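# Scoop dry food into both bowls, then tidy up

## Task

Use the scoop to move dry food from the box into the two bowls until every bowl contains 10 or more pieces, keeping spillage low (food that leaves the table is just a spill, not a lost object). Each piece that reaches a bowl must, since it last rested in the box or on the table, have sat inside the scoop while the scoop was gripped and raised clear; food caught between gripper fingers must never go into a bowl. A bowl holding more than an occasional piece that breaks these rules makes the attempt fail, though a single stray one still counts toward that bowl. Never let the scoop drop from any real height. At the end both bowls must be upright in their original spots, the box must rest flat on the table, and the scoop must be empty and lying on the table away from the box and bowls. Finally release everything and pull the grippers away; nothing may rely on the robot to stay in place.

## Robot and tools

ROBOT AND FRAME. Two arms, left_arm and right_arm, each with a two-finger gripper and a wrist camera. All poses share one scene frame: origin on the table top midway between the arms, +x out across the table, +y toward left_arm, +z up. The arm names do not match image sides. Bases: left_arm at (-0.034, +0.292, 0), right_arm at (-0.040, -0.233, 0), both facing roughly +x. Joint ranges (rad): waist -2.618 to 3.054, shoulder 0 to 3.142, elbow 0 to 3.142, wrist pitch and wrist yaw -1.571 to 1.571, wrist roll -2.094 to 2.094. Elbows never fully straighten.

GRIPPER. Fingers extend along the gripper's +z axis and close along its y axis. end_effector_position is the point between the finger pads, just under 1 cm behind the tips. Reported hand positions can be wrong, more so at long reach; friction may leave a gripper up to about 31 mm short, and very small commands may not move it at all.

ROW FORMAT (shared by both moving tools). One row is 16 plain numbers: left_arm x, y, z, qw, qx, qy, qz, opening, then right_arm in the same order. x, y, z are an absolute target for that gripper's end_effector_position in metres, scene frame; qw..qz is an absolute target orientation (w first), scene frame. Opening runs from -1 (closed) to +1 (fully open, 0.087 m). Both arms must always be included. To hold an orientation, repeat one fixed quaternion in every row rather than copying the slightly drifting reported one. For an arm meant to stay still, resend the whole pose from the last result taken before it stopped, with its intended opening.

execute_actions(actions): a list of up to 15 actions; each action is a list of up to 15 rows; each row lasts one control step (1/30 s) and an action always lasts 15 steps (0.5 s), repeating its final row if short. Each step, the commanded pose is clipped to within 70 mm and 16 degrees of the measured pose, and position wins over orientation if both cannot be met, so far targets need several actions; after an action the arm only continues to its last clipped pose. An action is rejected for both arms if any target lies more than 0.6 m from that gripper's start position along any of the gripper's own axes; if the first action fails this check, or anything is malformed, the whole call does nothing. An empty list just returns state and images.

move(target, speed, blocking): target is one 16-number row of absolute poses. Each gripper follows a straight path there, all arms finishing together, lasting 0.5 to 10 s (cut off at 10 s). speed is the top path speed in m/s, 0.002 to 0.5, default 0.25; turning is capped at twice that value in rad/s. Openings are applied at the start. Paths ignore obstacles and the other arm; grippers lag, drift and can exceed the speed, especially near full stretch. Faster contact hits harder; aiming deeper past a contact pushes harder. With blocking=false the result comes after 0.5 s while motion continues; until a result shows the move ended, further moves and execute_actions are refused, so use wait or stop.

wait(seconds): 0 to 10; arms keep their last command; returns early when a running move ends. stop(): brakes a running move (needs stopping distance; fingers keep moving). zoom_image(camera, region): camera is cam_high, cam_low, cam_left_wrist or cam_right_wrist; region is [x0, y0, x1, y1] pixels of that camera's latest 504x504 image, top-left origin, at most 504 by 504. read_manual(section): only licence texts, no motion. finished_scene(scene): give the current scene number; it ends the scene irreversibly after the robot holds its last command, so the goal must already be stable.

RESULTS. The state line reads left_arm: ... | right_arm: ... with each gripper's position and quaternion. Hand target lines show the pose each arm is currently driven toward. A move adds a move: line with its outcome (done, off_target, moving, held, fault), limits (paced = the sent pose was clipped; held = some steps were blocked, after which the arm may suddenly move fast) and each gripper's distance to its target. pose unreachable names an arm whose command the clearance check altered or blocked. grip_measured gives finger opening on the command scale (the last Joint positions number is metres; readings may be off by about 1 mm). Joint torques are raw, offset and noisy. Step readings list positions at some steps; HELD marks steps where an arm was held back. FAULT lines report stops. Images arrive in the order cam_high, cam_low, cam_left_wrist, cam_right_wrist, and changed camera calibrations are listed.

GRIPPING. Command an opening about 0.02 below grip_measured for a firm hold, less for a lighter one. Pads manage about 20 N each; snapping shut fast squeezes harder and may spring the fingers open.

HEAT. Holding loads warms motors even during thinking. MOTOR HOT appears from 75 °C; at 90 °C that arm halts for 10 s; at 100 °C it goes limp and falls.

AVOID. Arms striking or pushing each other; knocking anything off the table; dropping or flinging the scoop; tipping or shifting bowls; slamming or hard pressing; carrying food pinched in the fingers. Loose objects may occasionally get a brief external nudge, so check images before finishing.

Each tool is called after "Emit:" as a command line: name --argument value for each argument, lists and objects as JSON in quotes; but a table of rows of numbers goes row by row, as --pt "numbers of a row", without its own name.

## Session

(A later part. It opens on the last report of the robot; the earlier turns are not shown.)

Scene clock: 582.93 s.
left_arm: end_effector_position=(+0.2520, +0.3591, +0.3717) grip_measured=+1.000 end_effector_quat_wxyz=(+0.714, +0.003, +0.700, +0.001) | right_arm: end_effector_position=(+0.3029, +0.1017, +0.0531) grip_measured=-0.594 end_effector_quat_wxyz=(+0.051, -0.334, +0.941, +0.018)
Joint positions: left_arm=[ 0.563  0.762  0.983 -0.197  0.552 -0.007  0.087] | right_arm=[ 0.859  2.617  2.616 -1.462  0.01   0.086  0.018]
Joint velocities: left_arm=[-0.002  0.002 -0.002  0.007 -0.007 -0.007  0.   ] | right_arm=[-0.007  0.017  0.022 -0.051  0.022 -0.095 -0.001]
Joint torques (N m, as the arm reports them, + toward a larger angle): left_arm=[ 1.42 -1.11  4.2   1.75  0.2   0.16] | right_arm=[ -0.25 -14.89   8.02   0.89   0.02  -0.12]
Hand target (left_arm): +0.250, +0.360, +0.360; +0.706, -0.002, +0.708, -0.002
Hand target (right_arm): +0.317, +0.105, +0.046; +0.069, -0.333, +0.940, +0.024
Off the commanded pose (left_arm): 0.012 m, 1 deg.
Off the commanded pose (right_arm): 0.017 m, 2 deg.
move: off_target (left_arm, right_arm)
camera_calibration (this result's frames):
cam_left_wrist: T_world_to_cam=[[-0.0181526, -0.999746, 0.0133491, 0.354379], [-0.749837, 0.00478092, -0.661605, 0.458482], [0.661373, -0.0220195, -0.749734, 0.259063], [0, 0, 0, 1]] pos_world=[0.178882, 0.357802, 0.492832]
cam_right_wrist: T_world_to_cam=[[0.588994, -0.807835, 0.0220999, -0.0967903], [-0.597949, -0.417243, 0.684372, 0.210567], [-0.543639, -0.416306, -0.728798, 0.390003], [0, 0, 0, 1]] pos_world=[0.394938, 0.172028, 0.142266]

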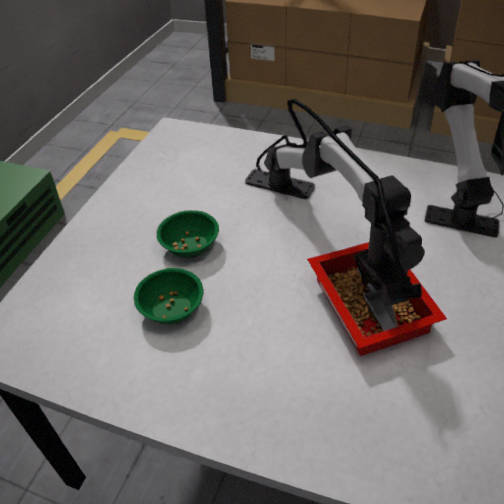

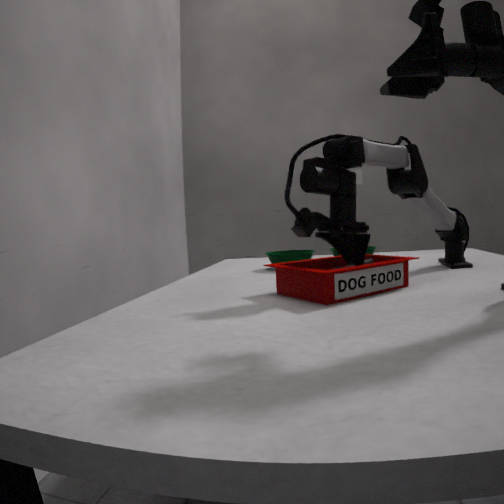

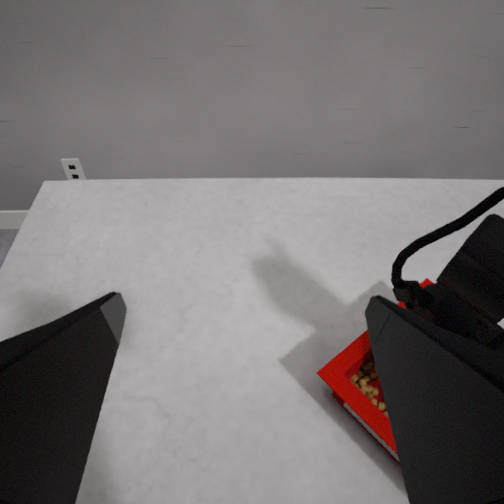

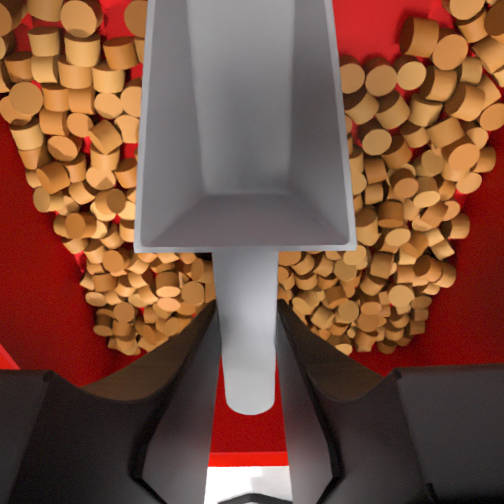

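Emit:
move --target '[0.25,0.36,0.36,0.706,-0.002,0.708,-0.002,1, 0.300,0.098,0.065,0.2701,-0.3195,0.9033,0.0955,-0.68]' --speed 0.06

Emit:
move --target '[0.25,0.36,0.36,0.706,-0.002,0.708,-0.002,1, 0.27,0.07,0.15,0.3857,-0.3043,0.8603,0.1364,-0.68]' --speed 0.08

Emit:
zoom_image --camera "cam_high" --region '[280, 190, 460, 370]'

Scene clock: 599.77 s.
left_arm: end_effector_position=(+0.2520, +0.3591, +0.3717) grip_measured=+1.000 end_effector_quat_wxyz=(+0.714, +0.003, +0.700, +0.001) | right_arm: end_effector_position=(+0.2994, +0.0932, +0.0566) grip_measured=-0.594 end_effector_quat_wxyz=(+0.252, -0.319, +0.909, +0.090)
Joint positions: left_arm=[ 0.563  0.762  0.983 -0.197  0.552 -0.007  0.087] | right_arm=[ 0.865  2.013  1.531 -0.548  0.048  0.086  0.018]
Joint velocities: left_arm=[ 0.002 -0.002 -0.007 -0.051  0.007 -0.066  0.   ] | right_arm=[-0.002 -0.007  0.027  0.007 -0.066  0.051 -0.001]
Joint torques (N m, as the arm reports them, + toward a larger angle): left_arm=[ 1.26 -1.15  3.95  1.79  0.19  0.1 ] | right_arm=[  1.54 -15.82   5.4    1.52   0.15   0.03]
Hand target (left_arm): +0.250, +0.360, +0.360; +0.706, -0.002, +0.708, -0.002
Hand target (right_arm): +0.299, +0.097, +0.065; +0.270, -0.319, +0.904, +0.095
Off the commanded pose (left_arm): 0.012 m, 1 deg.
Off the commanded pose (right_arm): 0.010 m, 2 deg.
move: off_target (left_arm)
camera_calibration (this result's frames):
cam_left_wrist: T_world_to_cam=[[-0.0181526, -0.999746, 0.0133491, 0.354379], [-0.749837, 0.00478092, -0.661605, 0.458482], [0.661373, -0.0220195, -0.749734, 0.259063], [0, 0, 0, 1]] pos_world=[0.178882, 0.357802, 0.492832]
cam_right_wrist: T_world_to_cam=[[0.581214, -0.813733, -0.00545203, -0.0972727], [-0.771351, -0.553052, 0.314882, 0.287992], [-0.259245, -0.178809, -0.949115, 0.292348], [0, 0, 0, 1]] pos_world=[0.354469, 0.132395, 0.186258]

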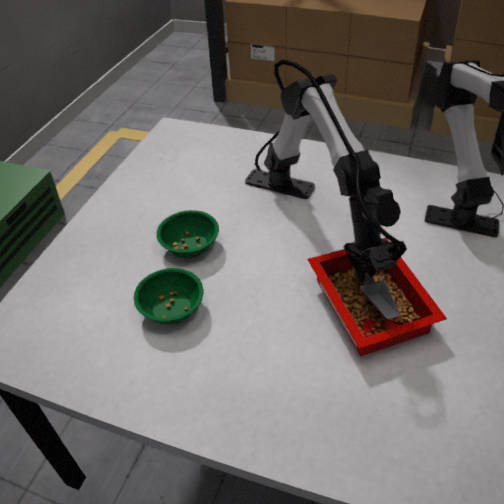

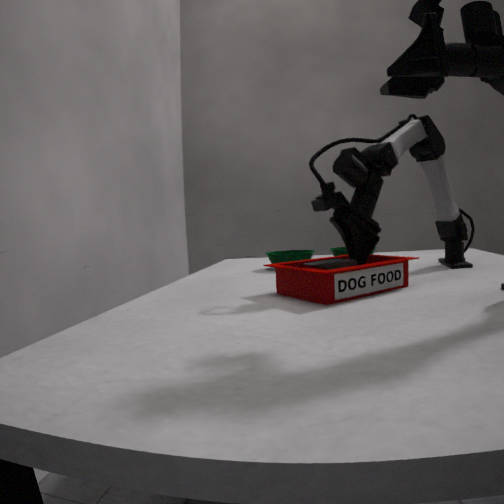

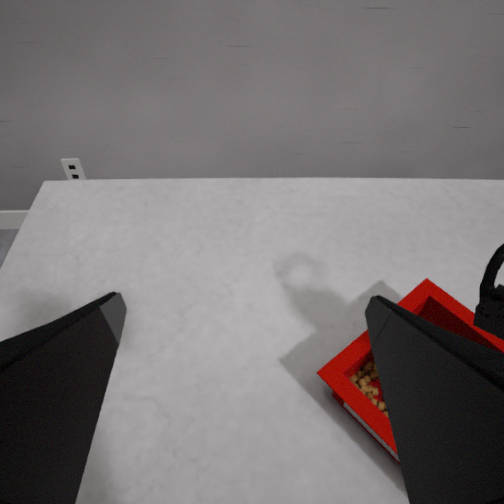

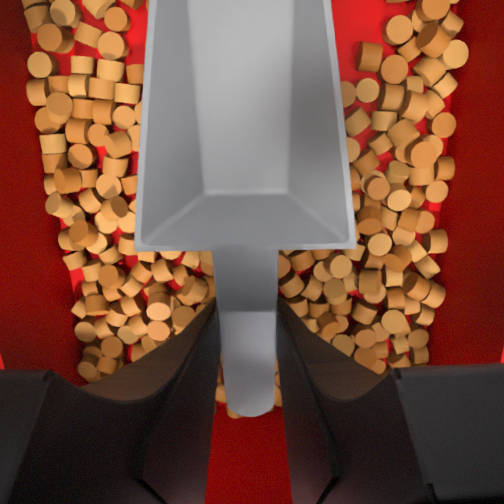

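Scene clock: 602.03 s.
left_arm: end_effector_position=(+0.2520, +0.3591, +0.3717) grip_measured=+1.000 end_effector_quat_wxyz=(+0.714, +0.003, +0.700, +0.001) | right_arm: end_effector_position=(+0.2715, +0.0669, +0.1441) grip_measured=-0.594 end_effector_quat_wxyz=(+0.370, -0.302, +0.868, +0.133)
Joint positions: left_arm=[ 0.563  0.762  0.983 -0.197  0.552 -0.007  0.087] | right_arm=[ 0.88   1.613  1.252 -0.405  0.08   0.086  0.018]
Joint velocities: left_arm=[-0.012 -0.017 -0.002  0.007 -0.081  0.051  0.   ] | right_arm=[-0.002 -0.007 -0.002  0.007  0.051 -0.022  0.001]
Joint torques (N m, as the arm reports them, + toward a larger angle): left_arm=[ 1.32 -1.19  4.09  1.77  0.19  0.08] | right_arm=[  1.68 -11.44   5.79   1.87   0.14  -0.02]
Hand target (left_arm): +0.250, +0.360, +0.360; +0.706, -0.002, +0.708, -0.002
Hand target (right_arm): +0.270, +0.069, +0.150; +0.385, -0.304, +0.861, +0.136
Off the commanded pose (left_arm): 0.012 m, 1 deg.
Off the commanded pose (right_arm): 0.007 m, 2 deg.
move: off_target (left_arm)
camera_calibration (this result's frames):
cam_left_wrist: T_world_to_cam=[[-0.0181526, -0.999746, 0.0133491, 0.354379], [-0.749837, 0.00478092, -0.661605, 0.458482], [0.661373, -0.0220195, -0.749734, 0.259063], [0, 0, 0, 1]] pos_world=[0.178882, 0.357802, 0.492832]
cam_right_wrist: T_world_to_cam=[[0.58005, -0.814222, -0.02419, -0.0989026], [-0.812382, -0.58041, 0.0562094, 0.274652], [-0.059807, -0.0129527, -0.998126, 0.305287], [0, 0, 0, 1]] pos_world=[0.29875, 0.0828367, 0.286885]

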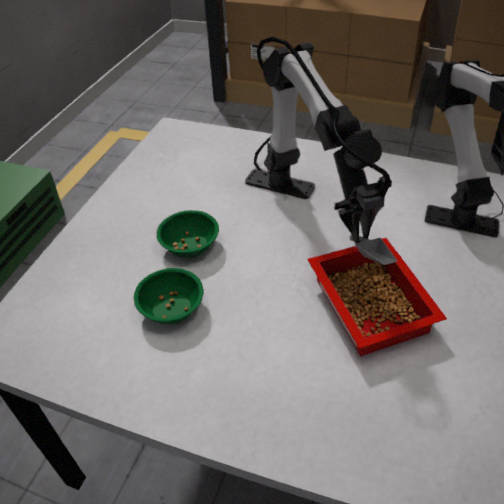

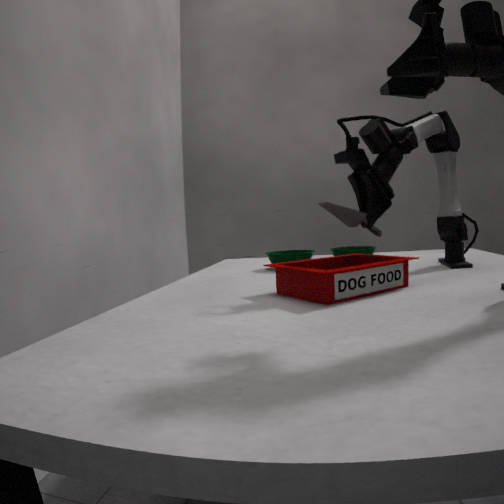

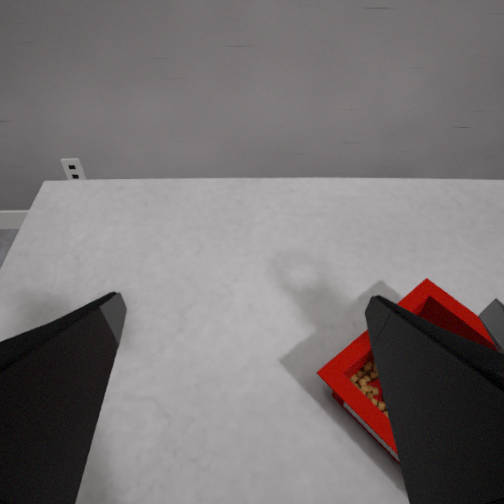

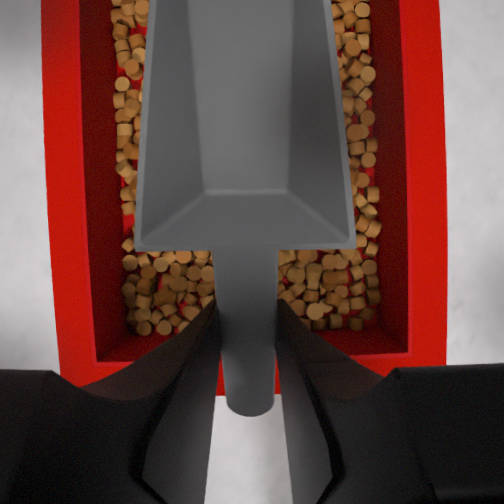

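Region (280, 190, 460, 370) of cam_high's 504x504 image, scaled by 2.800, with more detail than that image has.

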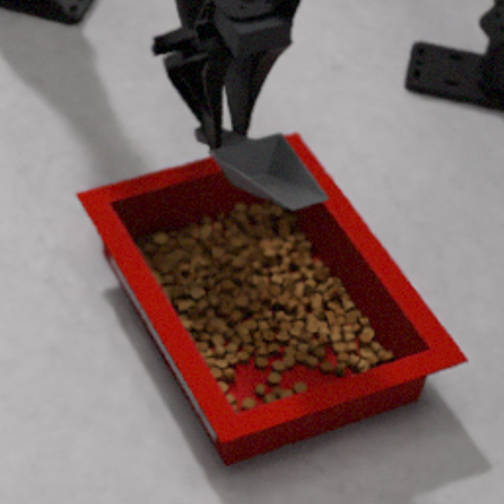

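Emit:
move --target '[0.348,0.262,0.14,0.0822,-0.3322,0.9392,0.0291,1, 0.22,-0.17,0.07,0.1158,0,0.9933,0,-0.68]' --speed 0.15

Emit:
zoom_image --camera "cam_low" --region '[250, 150, 500, 320]'

Scene clock: 641.13 s.
left_arm: end_effector_position=(+0.3444, +0.2671, +0.1408) grip_measured=+1.000 end_effector_quat_wxyz=(+0.086, -0.334, +0.938, +0.039) | right_arm: end_effector_position=(+0.2305, -0.1672, +0.0771) grip_measured=-0.594 end_effector_quat_wxyz=(+0.132, -0.001, +0.991, +0.001)
Joint positions: left_arm=[-0.044  1.994  1.914 -1.361 -0.138 -0.731  0.087] | right_arm=[ 0.332  1.52   1.087 -0.881  0.061  0.233  0.018]
Joint velocities: left_arm=[ 0.007  0.007 -0.007 -0.081 -0.051  0.037  0.   ] | right_arm=[-0.007 -0.012  0.007  0.022  0.022 -0.022 -0.003]
Joint torques (N m, as the arm reports them, + toward a larger angle): left_arm=[  0.26 -10.19   7.23   0.52   0.14   0.06] | right_arm=[ 0.03 -6.67  4.96  0.8  -0.05 -0.08]
Hand target (left_arm): +0.346, +0.263, +0.143; +0.084, -0.334, +0.938, +0.035
Hand target (right_arm): +0.224, -0.171, +0.069; +0.115, -0.001, +0.993, -0.001
Off the commanded pose (left_arm): 0.006 m, 1 deg.
Off the commanded pose (right_arm): 0.013 m, 2 deg.
move: off_target (right_arm)
camera_calibration (this result's frames):
cam_left_wrist: T_world_to_cam=[[0.644631, -0.764486, 0.00344856, -0.0225467], [-0.596004, -0.499728, 0.628531, 0.275523], [-0.47878, -0.407226, -0.777777, 0.522277], [0, 0, 0, 1]] pos_world=[0.428803, 0.333135, 0.233118]
cam_right_wrist: T_world_to_cam=[[-0.0528823, -0.998524, 0.0123943, -0.155135], [-0.824661, 0.0506671, 0.563354, 0.178465], [-0.56315, 0.0195704, -0.826123, 0.341096], [0, 0, 0, 1]] pos_world=[0.331057, -0.170623, 0.183171]

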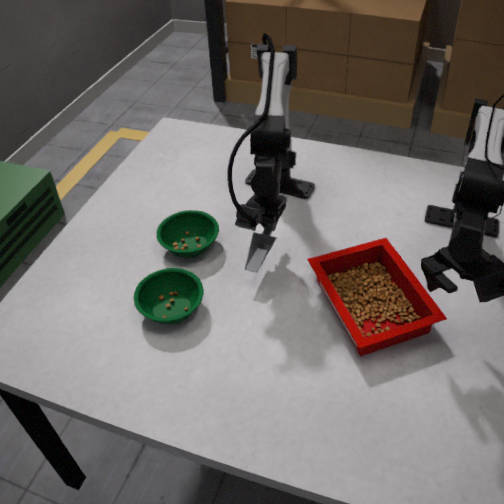

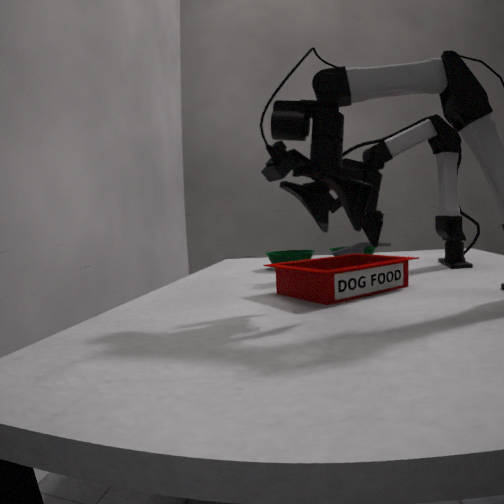

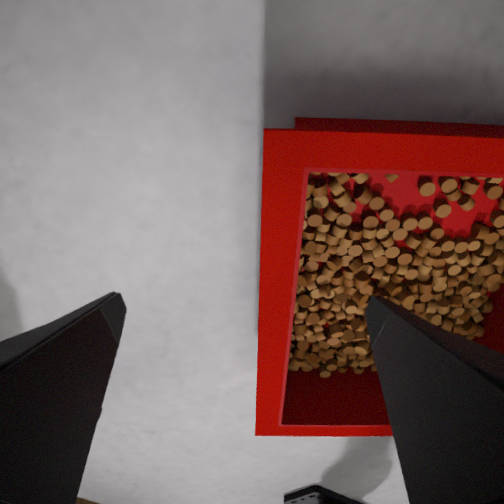

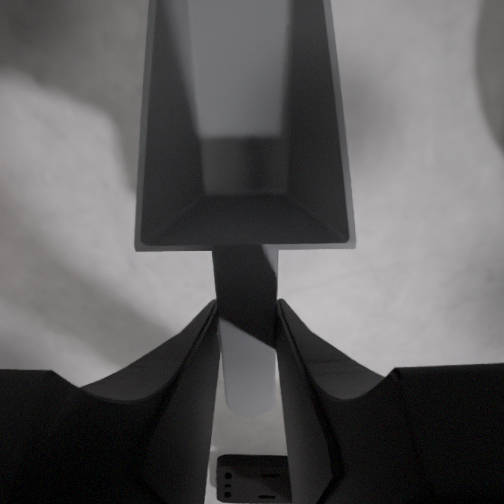

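Region (250, 150, 500, 320) of cam_low's 504x504 image, scaled by 2.016, with more detail than that image has; it fills the top 343 rows of this view, and the rest is white.

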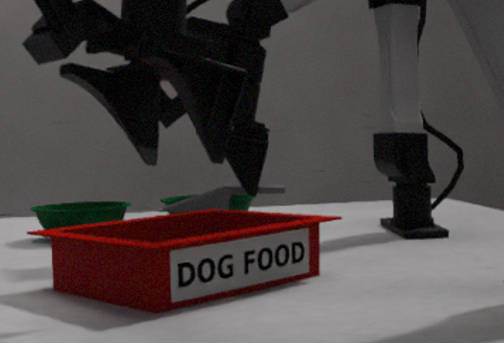

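Emit:
move --target '[0.356,0.250,0.05,0.0822,-0.3322,0.9392,0.0291,0.4, 0.225,-0.17,0.028,0.1158,0,0.9933,0,-0.68]' --speed 0.05

Emit:
zoom_image --camera "cam_high" --region '[200, 170, 500, 370]'

Scene clock: 656.60 s.
left_arm: end_effector_position=(+0.3598, +0.2548, +0.0613) grip_measured=+0.400 end_effector_quat_wxyz=(+0.095, -0.334, +0.937, +0.028) | right_arm: end_effector_position=(+0.2268, -0.1681, +0.0357) grip_measured=-0.594 end_effector_quat_wxyz=(+0.122, -0.001, +0.993, -0.002)
Joint positions: left_arm=[-0.067  2.035  1.656 -1.041 -0.129 -0.755  0.061] | right_arm=[ 0.332  1.57   0.967 -0.731  0.061  0.233  0.018]
Joint velocities: left_arm=[-0.002 -0.032  0.012  0.007  0.007  0.007  0.001] | right_arm=[-0.002 -0.002 -0.007  0.037  0.037 -0.007  0.   ]
Joint torques (N m, as the arm reports them, + toward a larger angle): left_arm=[  0.15 -10.83   4.12   0.81   0.1    0.05] | right_arm=[ 0.06 -6.81  4.69  0.99 -0.07 -0.04]
Hand target (left_arm): +0.355, +0.250, +0.050; +0.082, -0.332, +0.939, +0.029
Hand target (right_arm): +0.225, -0.170, +0.028; +0.116, +0.000, +0.993, +0.000
Off the commanded pose (left_arm): 0.013 m, 1 deg.
Off the commanded pose (right_arm): 0.008 m, 1 deg.
move: off_target (left_arm)
camera_calibration (this result's frames):
cam_left_wrist: T_world_to_cam=[[0.643248, -0.765118, 0.0287414, -0.0424841], [-0.610909, -0.49025, 0.621647, 0.331903], [-0.461542, -0.417431, -0.78277, 0.459518], [0, 0, 0, 1]] pos_world=[0.442178, 0.322028, 0.154592]
cam_right_wrist: T_world_to_cam=[[-0.0525746, -0.998448, 0.0183845, -0.15599], [-0.813233, 0.0534918, 0.579474, 0.196131], [-0.579558, 0.0155147, -0.814783, 0.307468], [0, 0, 0, 1]] pos_world=[0.329495, -0.17101, 0.139735]

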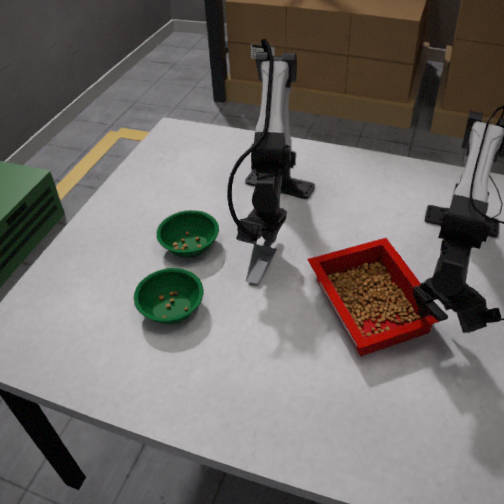

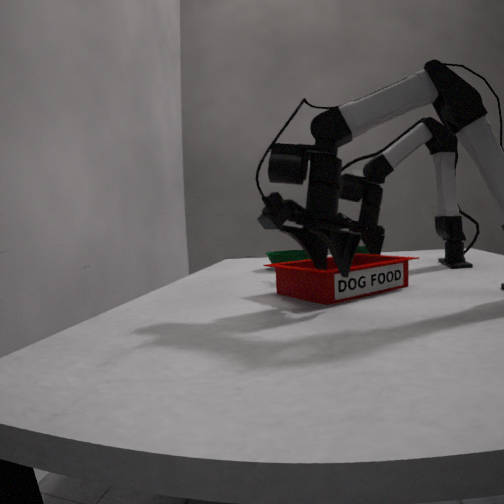

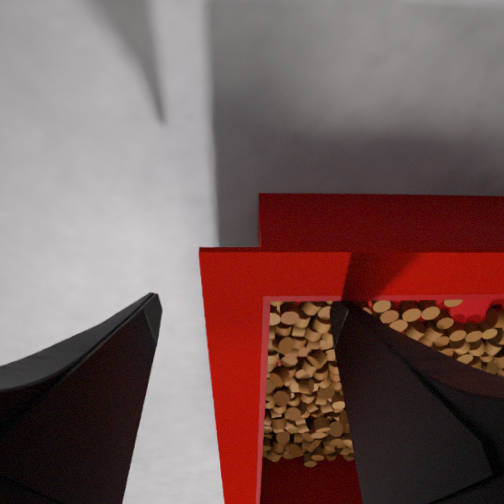

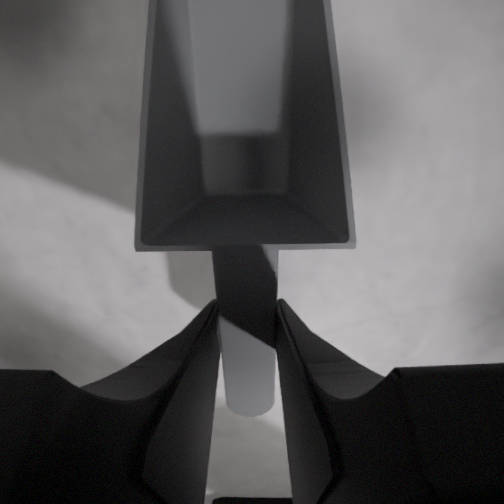

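Region (200, 170, 500, 370) of cam_high's 504x504 image, scaled by 1.680, with more detail than that image has.

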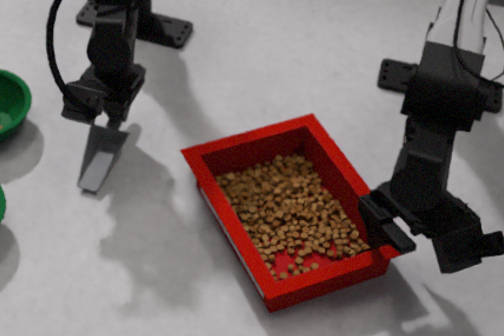

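Emit:
move --target '[0.332,0.232,0.042,0.0822,-0.3322,0.9392,0.0291,0.4, 0.225,-0.17,0.020,0.1158,0,0.9933,0,-0.68]' --speed 0.03

Emit:
zoom_image --camera "cam_high" --region '[200, 170, 500, 370]'

Scene clock: 666.57 s.
left_arm: end_effector_position=(+0.3352, +0.2346, +0.0415) grip_measured=+0.400 end_effector_quat_wxyz=(+0.079, -0.332, +0.939, +0.032) | right_arm: end_effector_position=(+0.2269, -0.1681, +0.0274) grip_measured=-0.594 end_effector_quat_wxyz=(+0.121, -0.001, +0.993, -0.002)
Joint positions: left_arm=[-0.122  1.997  1.521 -0.984 -0.129 -0.807  0.061] | right_arm=[ 0.332  1.584  0.946 -0.698  0.061  0.233  0.018]
Joint velocities: left_arm=[-0.002 -0.017 -0.017  0.051  0.022 -0.037 -0.001] | right_arm=[-0.002  0.007 -0.012  0.022  0.037 -0.007 -0.   ]
Joint torques (N m, as the arm reports them, + toward a larger angle): left_arm=[ -0.01 -13.22   3.76   0.71   0.06   0.04] | right_arm=[ 0.05 -6.84  4.52  0.99 -0.09 -0.03]
Hand target (left_arm): +0.332, +0.232, +0.042; +0.082, -0.332, +0.939, +0.030
Hand target (right_arm): +0.225, -0.170, +0.020; +0.116, +0.000, +0.993, -0.000
Off the commanded pose (left_arm): 0.004 m, 1 deg.
Off the commanded pose (right_arm): 0.008 m, 1 deg.
move: done
camera_calibration (this result's frames):
cam_left_wrist: T_world_to_cam=[[0.641466, -0.767086, 0.0100152, -0.0396881], [-0.591537, -0.486269, 0.643138, 0.310964], [-0.488472, -0.418475, -0.765685, 0.432858], [0, 0, 0, 1]] pos_world=[0.420844, 0.301909, 0.131837]
cam_right_wrist: T_world_to_cam=[[-0.05254, -0.998439, 0.0189388, -0.155842], [-0.812159, 0.0537573, 0.580954, 0.200735], [-0.581066, 0.015142, -0.813716, 0.301006], [0, 0, 0, 1]] pos_world=[0.329745, -0.170948, 0.131267]

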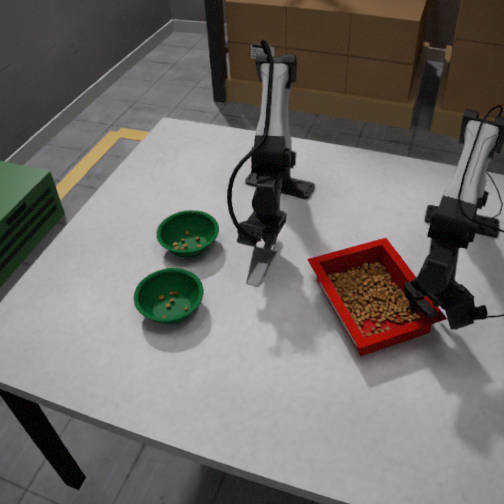

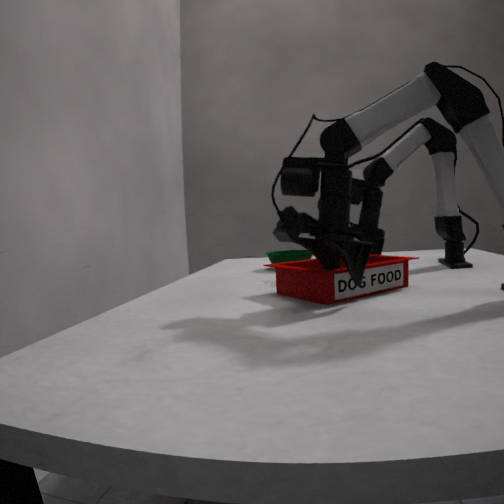

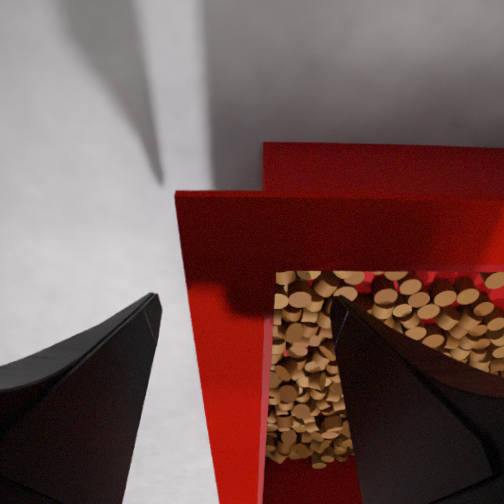

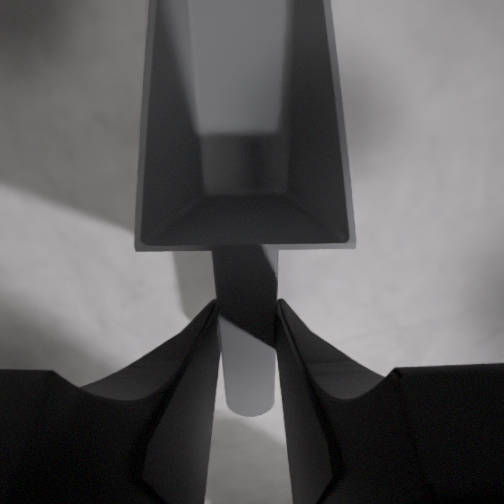

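Region (200, 170, 500, 370) of cam_high's 504x504 image, scaled by 1.680, with more detail than that image has.

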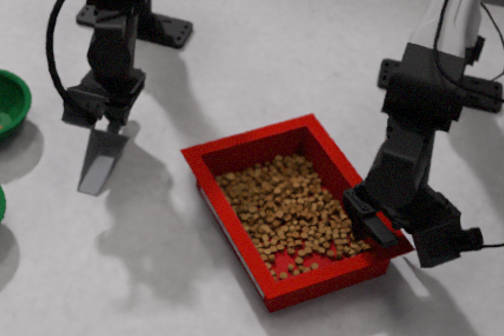

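Emit:
move --target '[0.335,0.2346,0.042,0.0822,-0.3322,0.9392,0.0291,-0.65, 0.227,-0.168,0.027,0.1158,0,0.9933,0,-0.35]' --speed 0.03

Scene clock: 673.73 s.
left_arm: end_effector_position=(+0.3369, +0.2336, +0.0416) grip_measured=-0.534 end_effector_quat_wxyz=(+0.081, -0.334, +0.939, +0.029) | right_arm: end_effector_position=(+0.2267, -0.1682, +0.0274) grip_measured=-0.350 end_effector_quat_wxyz=(+0.121, -0.001, +0.993, -0.002)
Joint positions: left_arm=[-0.122  1.997  1.521 -0.978 -0.125 -0.81   0.02 ] | right_arm=[ 0.332  1.584  0.946 -0.699  0.061  0.233  0.028]
Joint velocities: left_arm=[-0.007 -0.017  0.002  0.007  0.022  0.066 -0.001] | right_arm=[ 0.002  0.007 -0.012 -0.081 -0.095 -0.037 -0.   ]
Joint torques (N m, as the arm reports them, + toward a larger angle): left_arm=[  0.65 -12.17   4.73   0.7    0.01   0.11] | right_arm=[ 0.43 -6.91  6.8   0.77 -0.05  0.  ]
Hand target (left_arm): +0.335, +0.235, +0.042; +0.082, -0.332, +0.939, +0.029
Hand target (right_arm): +0.227, -0.168, +0.027; +0.116, +0.000, +0.993, +0.000
Off the commanded pose (left_arm): 0.002 m, 0 deg.
Off the commanded pose (right_arm): 0.001 m, 1 deg.
move: done
camera_calibration (this result's frames):
cam_left_wrist: T_world_to_cam=[[0.64335, -0.765364, 0.0178793, -0.0428487], [-0.594306, -0.484568, 0.641868, 0.312006], [-0.482599, -0.423571, -0.766607, 0.432505], [0, 0, 0, 1]] pos_world=[0.42172, 0.30159, 0.132061]
cam_right_wrist: T_world_to_cam=[[-0.0525259, -0.998436, 0.0191605, -0.155906], [-0.811729, 0.0538638, 0.581546, 0.200498], [-0.581668, 0.0149931, -0.813288, 0.300986], [0, 0, 0, 1]] pos_world=[0.329635, -0.170975, 0.131177]

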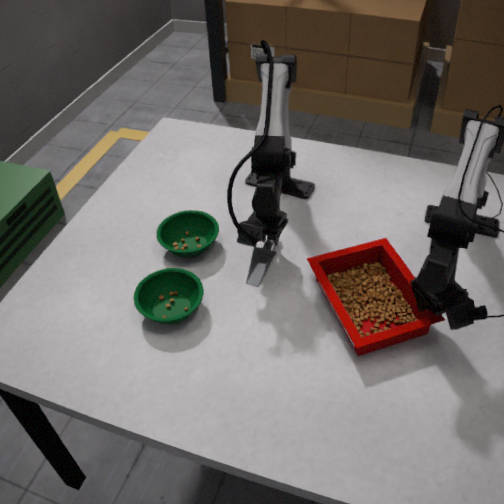

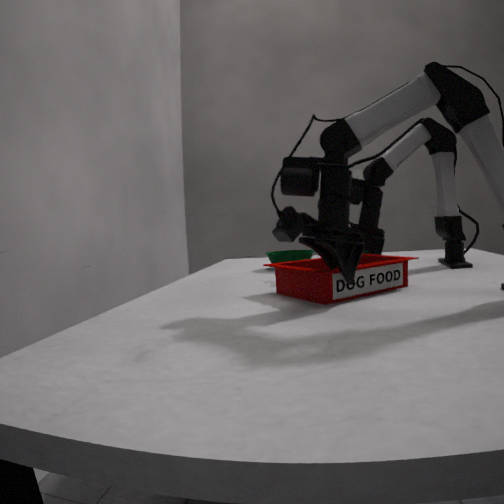

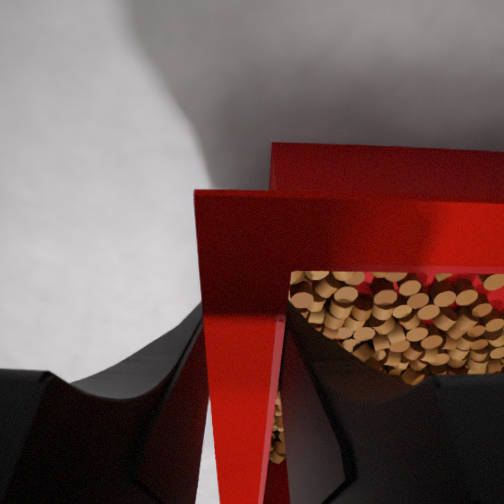

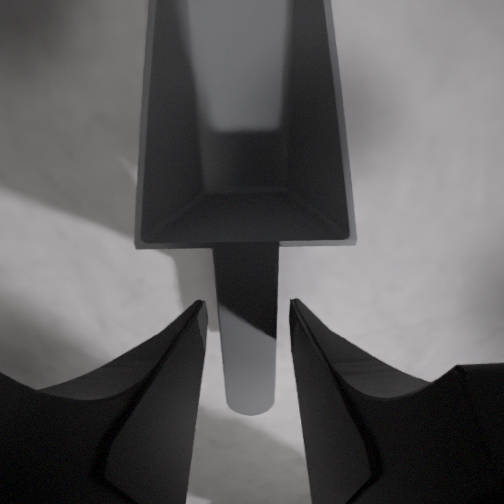

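Emit:
move --target '[0.281,0.190,0.044,0.0822,-0.3322,0.9392,0.0291,-0.6, 0.227,-0.168,0.024,0.5,0,0.866,0,-0.35]' --speed 0.08

Emit:
zoom_image --camera "cam_high" --region '[200, 170, 500, 370]'

Scene clock: 693.30 s.
left_arm: end_effector_position=(+0.2899, +0.1912, +0.0425) grip_measured=-0.539 end_effector_quat_wxyz=(+0.084, -0.341, +0.936, +0.027) | right_arm: end_effector_position=(+0.2285, -0.1680, +0.0247) grip_measured=-0.350 end_effector_quat_wxyz=(+0.492, +0.006, +0.871, +0.001)
Joint positions: left_arm=[-0.262  1.855  1.331 -0.941 -0.143 -0.967  0.02 ] | right_arm=[0.526 1.062 0.175 0.298 0.375 0.249 0.028]
Joint velocities: left_arm=[-0.007 -0.017  0.002 -0.022 -0.007  0.022 -0.001] | right_arm=[ 0.002  0.017 -0.007  0.037  0.022 -0.022 -0.   ]
Joint torques (N m, as the arm reports them, + toward a larger angle): left_arm=[ -0.18 -11.75   3.74   0.58  -0.04   0.08] | right_arm=[ 1.61 -3.91  4.47  1.85  0.28 -0.07]
Hand target (left_arm): +0.282, +0.190, +0.044; +0.082, -0.332, +0.939, +0.030
Hand target (right_arm): +0.226, -0.168, +0.025; +0.499, +0.001, +0.866, -0.001
Off the commanded pose (left_arm): 0.009 m, 1 deg.
Off the commanded pose (right_arm): 0.002 m, 1 deg.
move: done
camera_calibration (this result's frames):
cam_left_wrist: T_world_to_cam=[[0.654782, -0.755424, 0.0244088, -0.0506806], [-0.592335, -0.492826, 0.637387, 0.264155], [-0.469468, -0.431808, -0.770157, 0.390505], [0, 0, 0, 1]] pos_world=[0.372983, 0.26052, 0.133619]
cam_right_wrist: T_world_to_cam=[[-0.05931, -0.997588, -0.0360645, -0.152594], [-0.984494, 0.0644299, -0.163155, 0.26316], [0.165085, 0.0258286, -0.985941, 0.135308], [0, 0, 0, 1]] pos_world=[0.227692, -0.172676, 0.170838]

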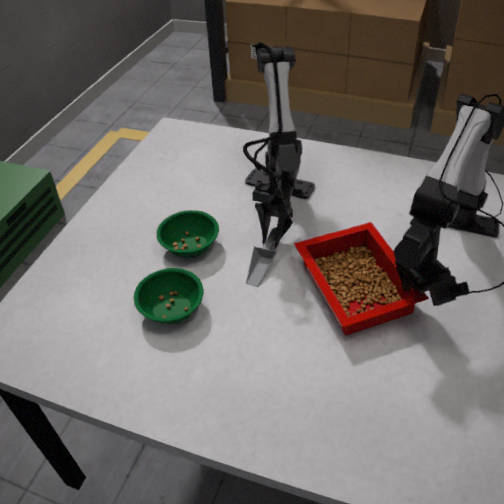

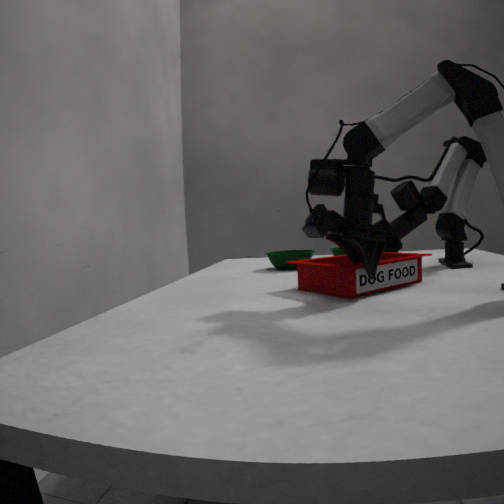

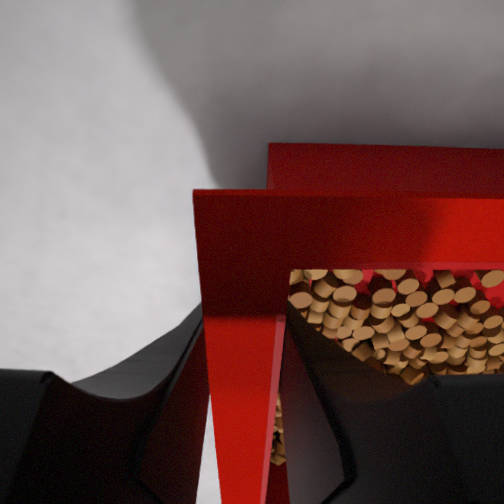

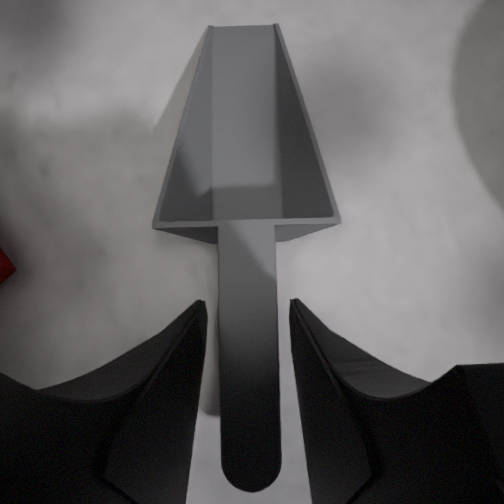

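Region (200, 170, 500, 370) of cam_high's 504x504 image, scaled by 1.680, with more detail than that image has.

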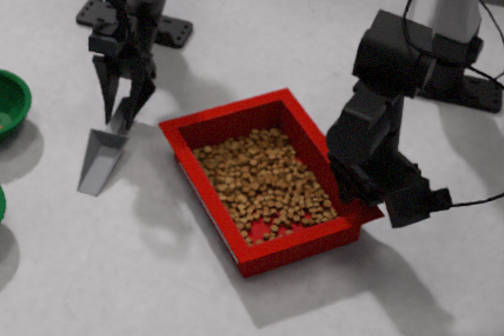

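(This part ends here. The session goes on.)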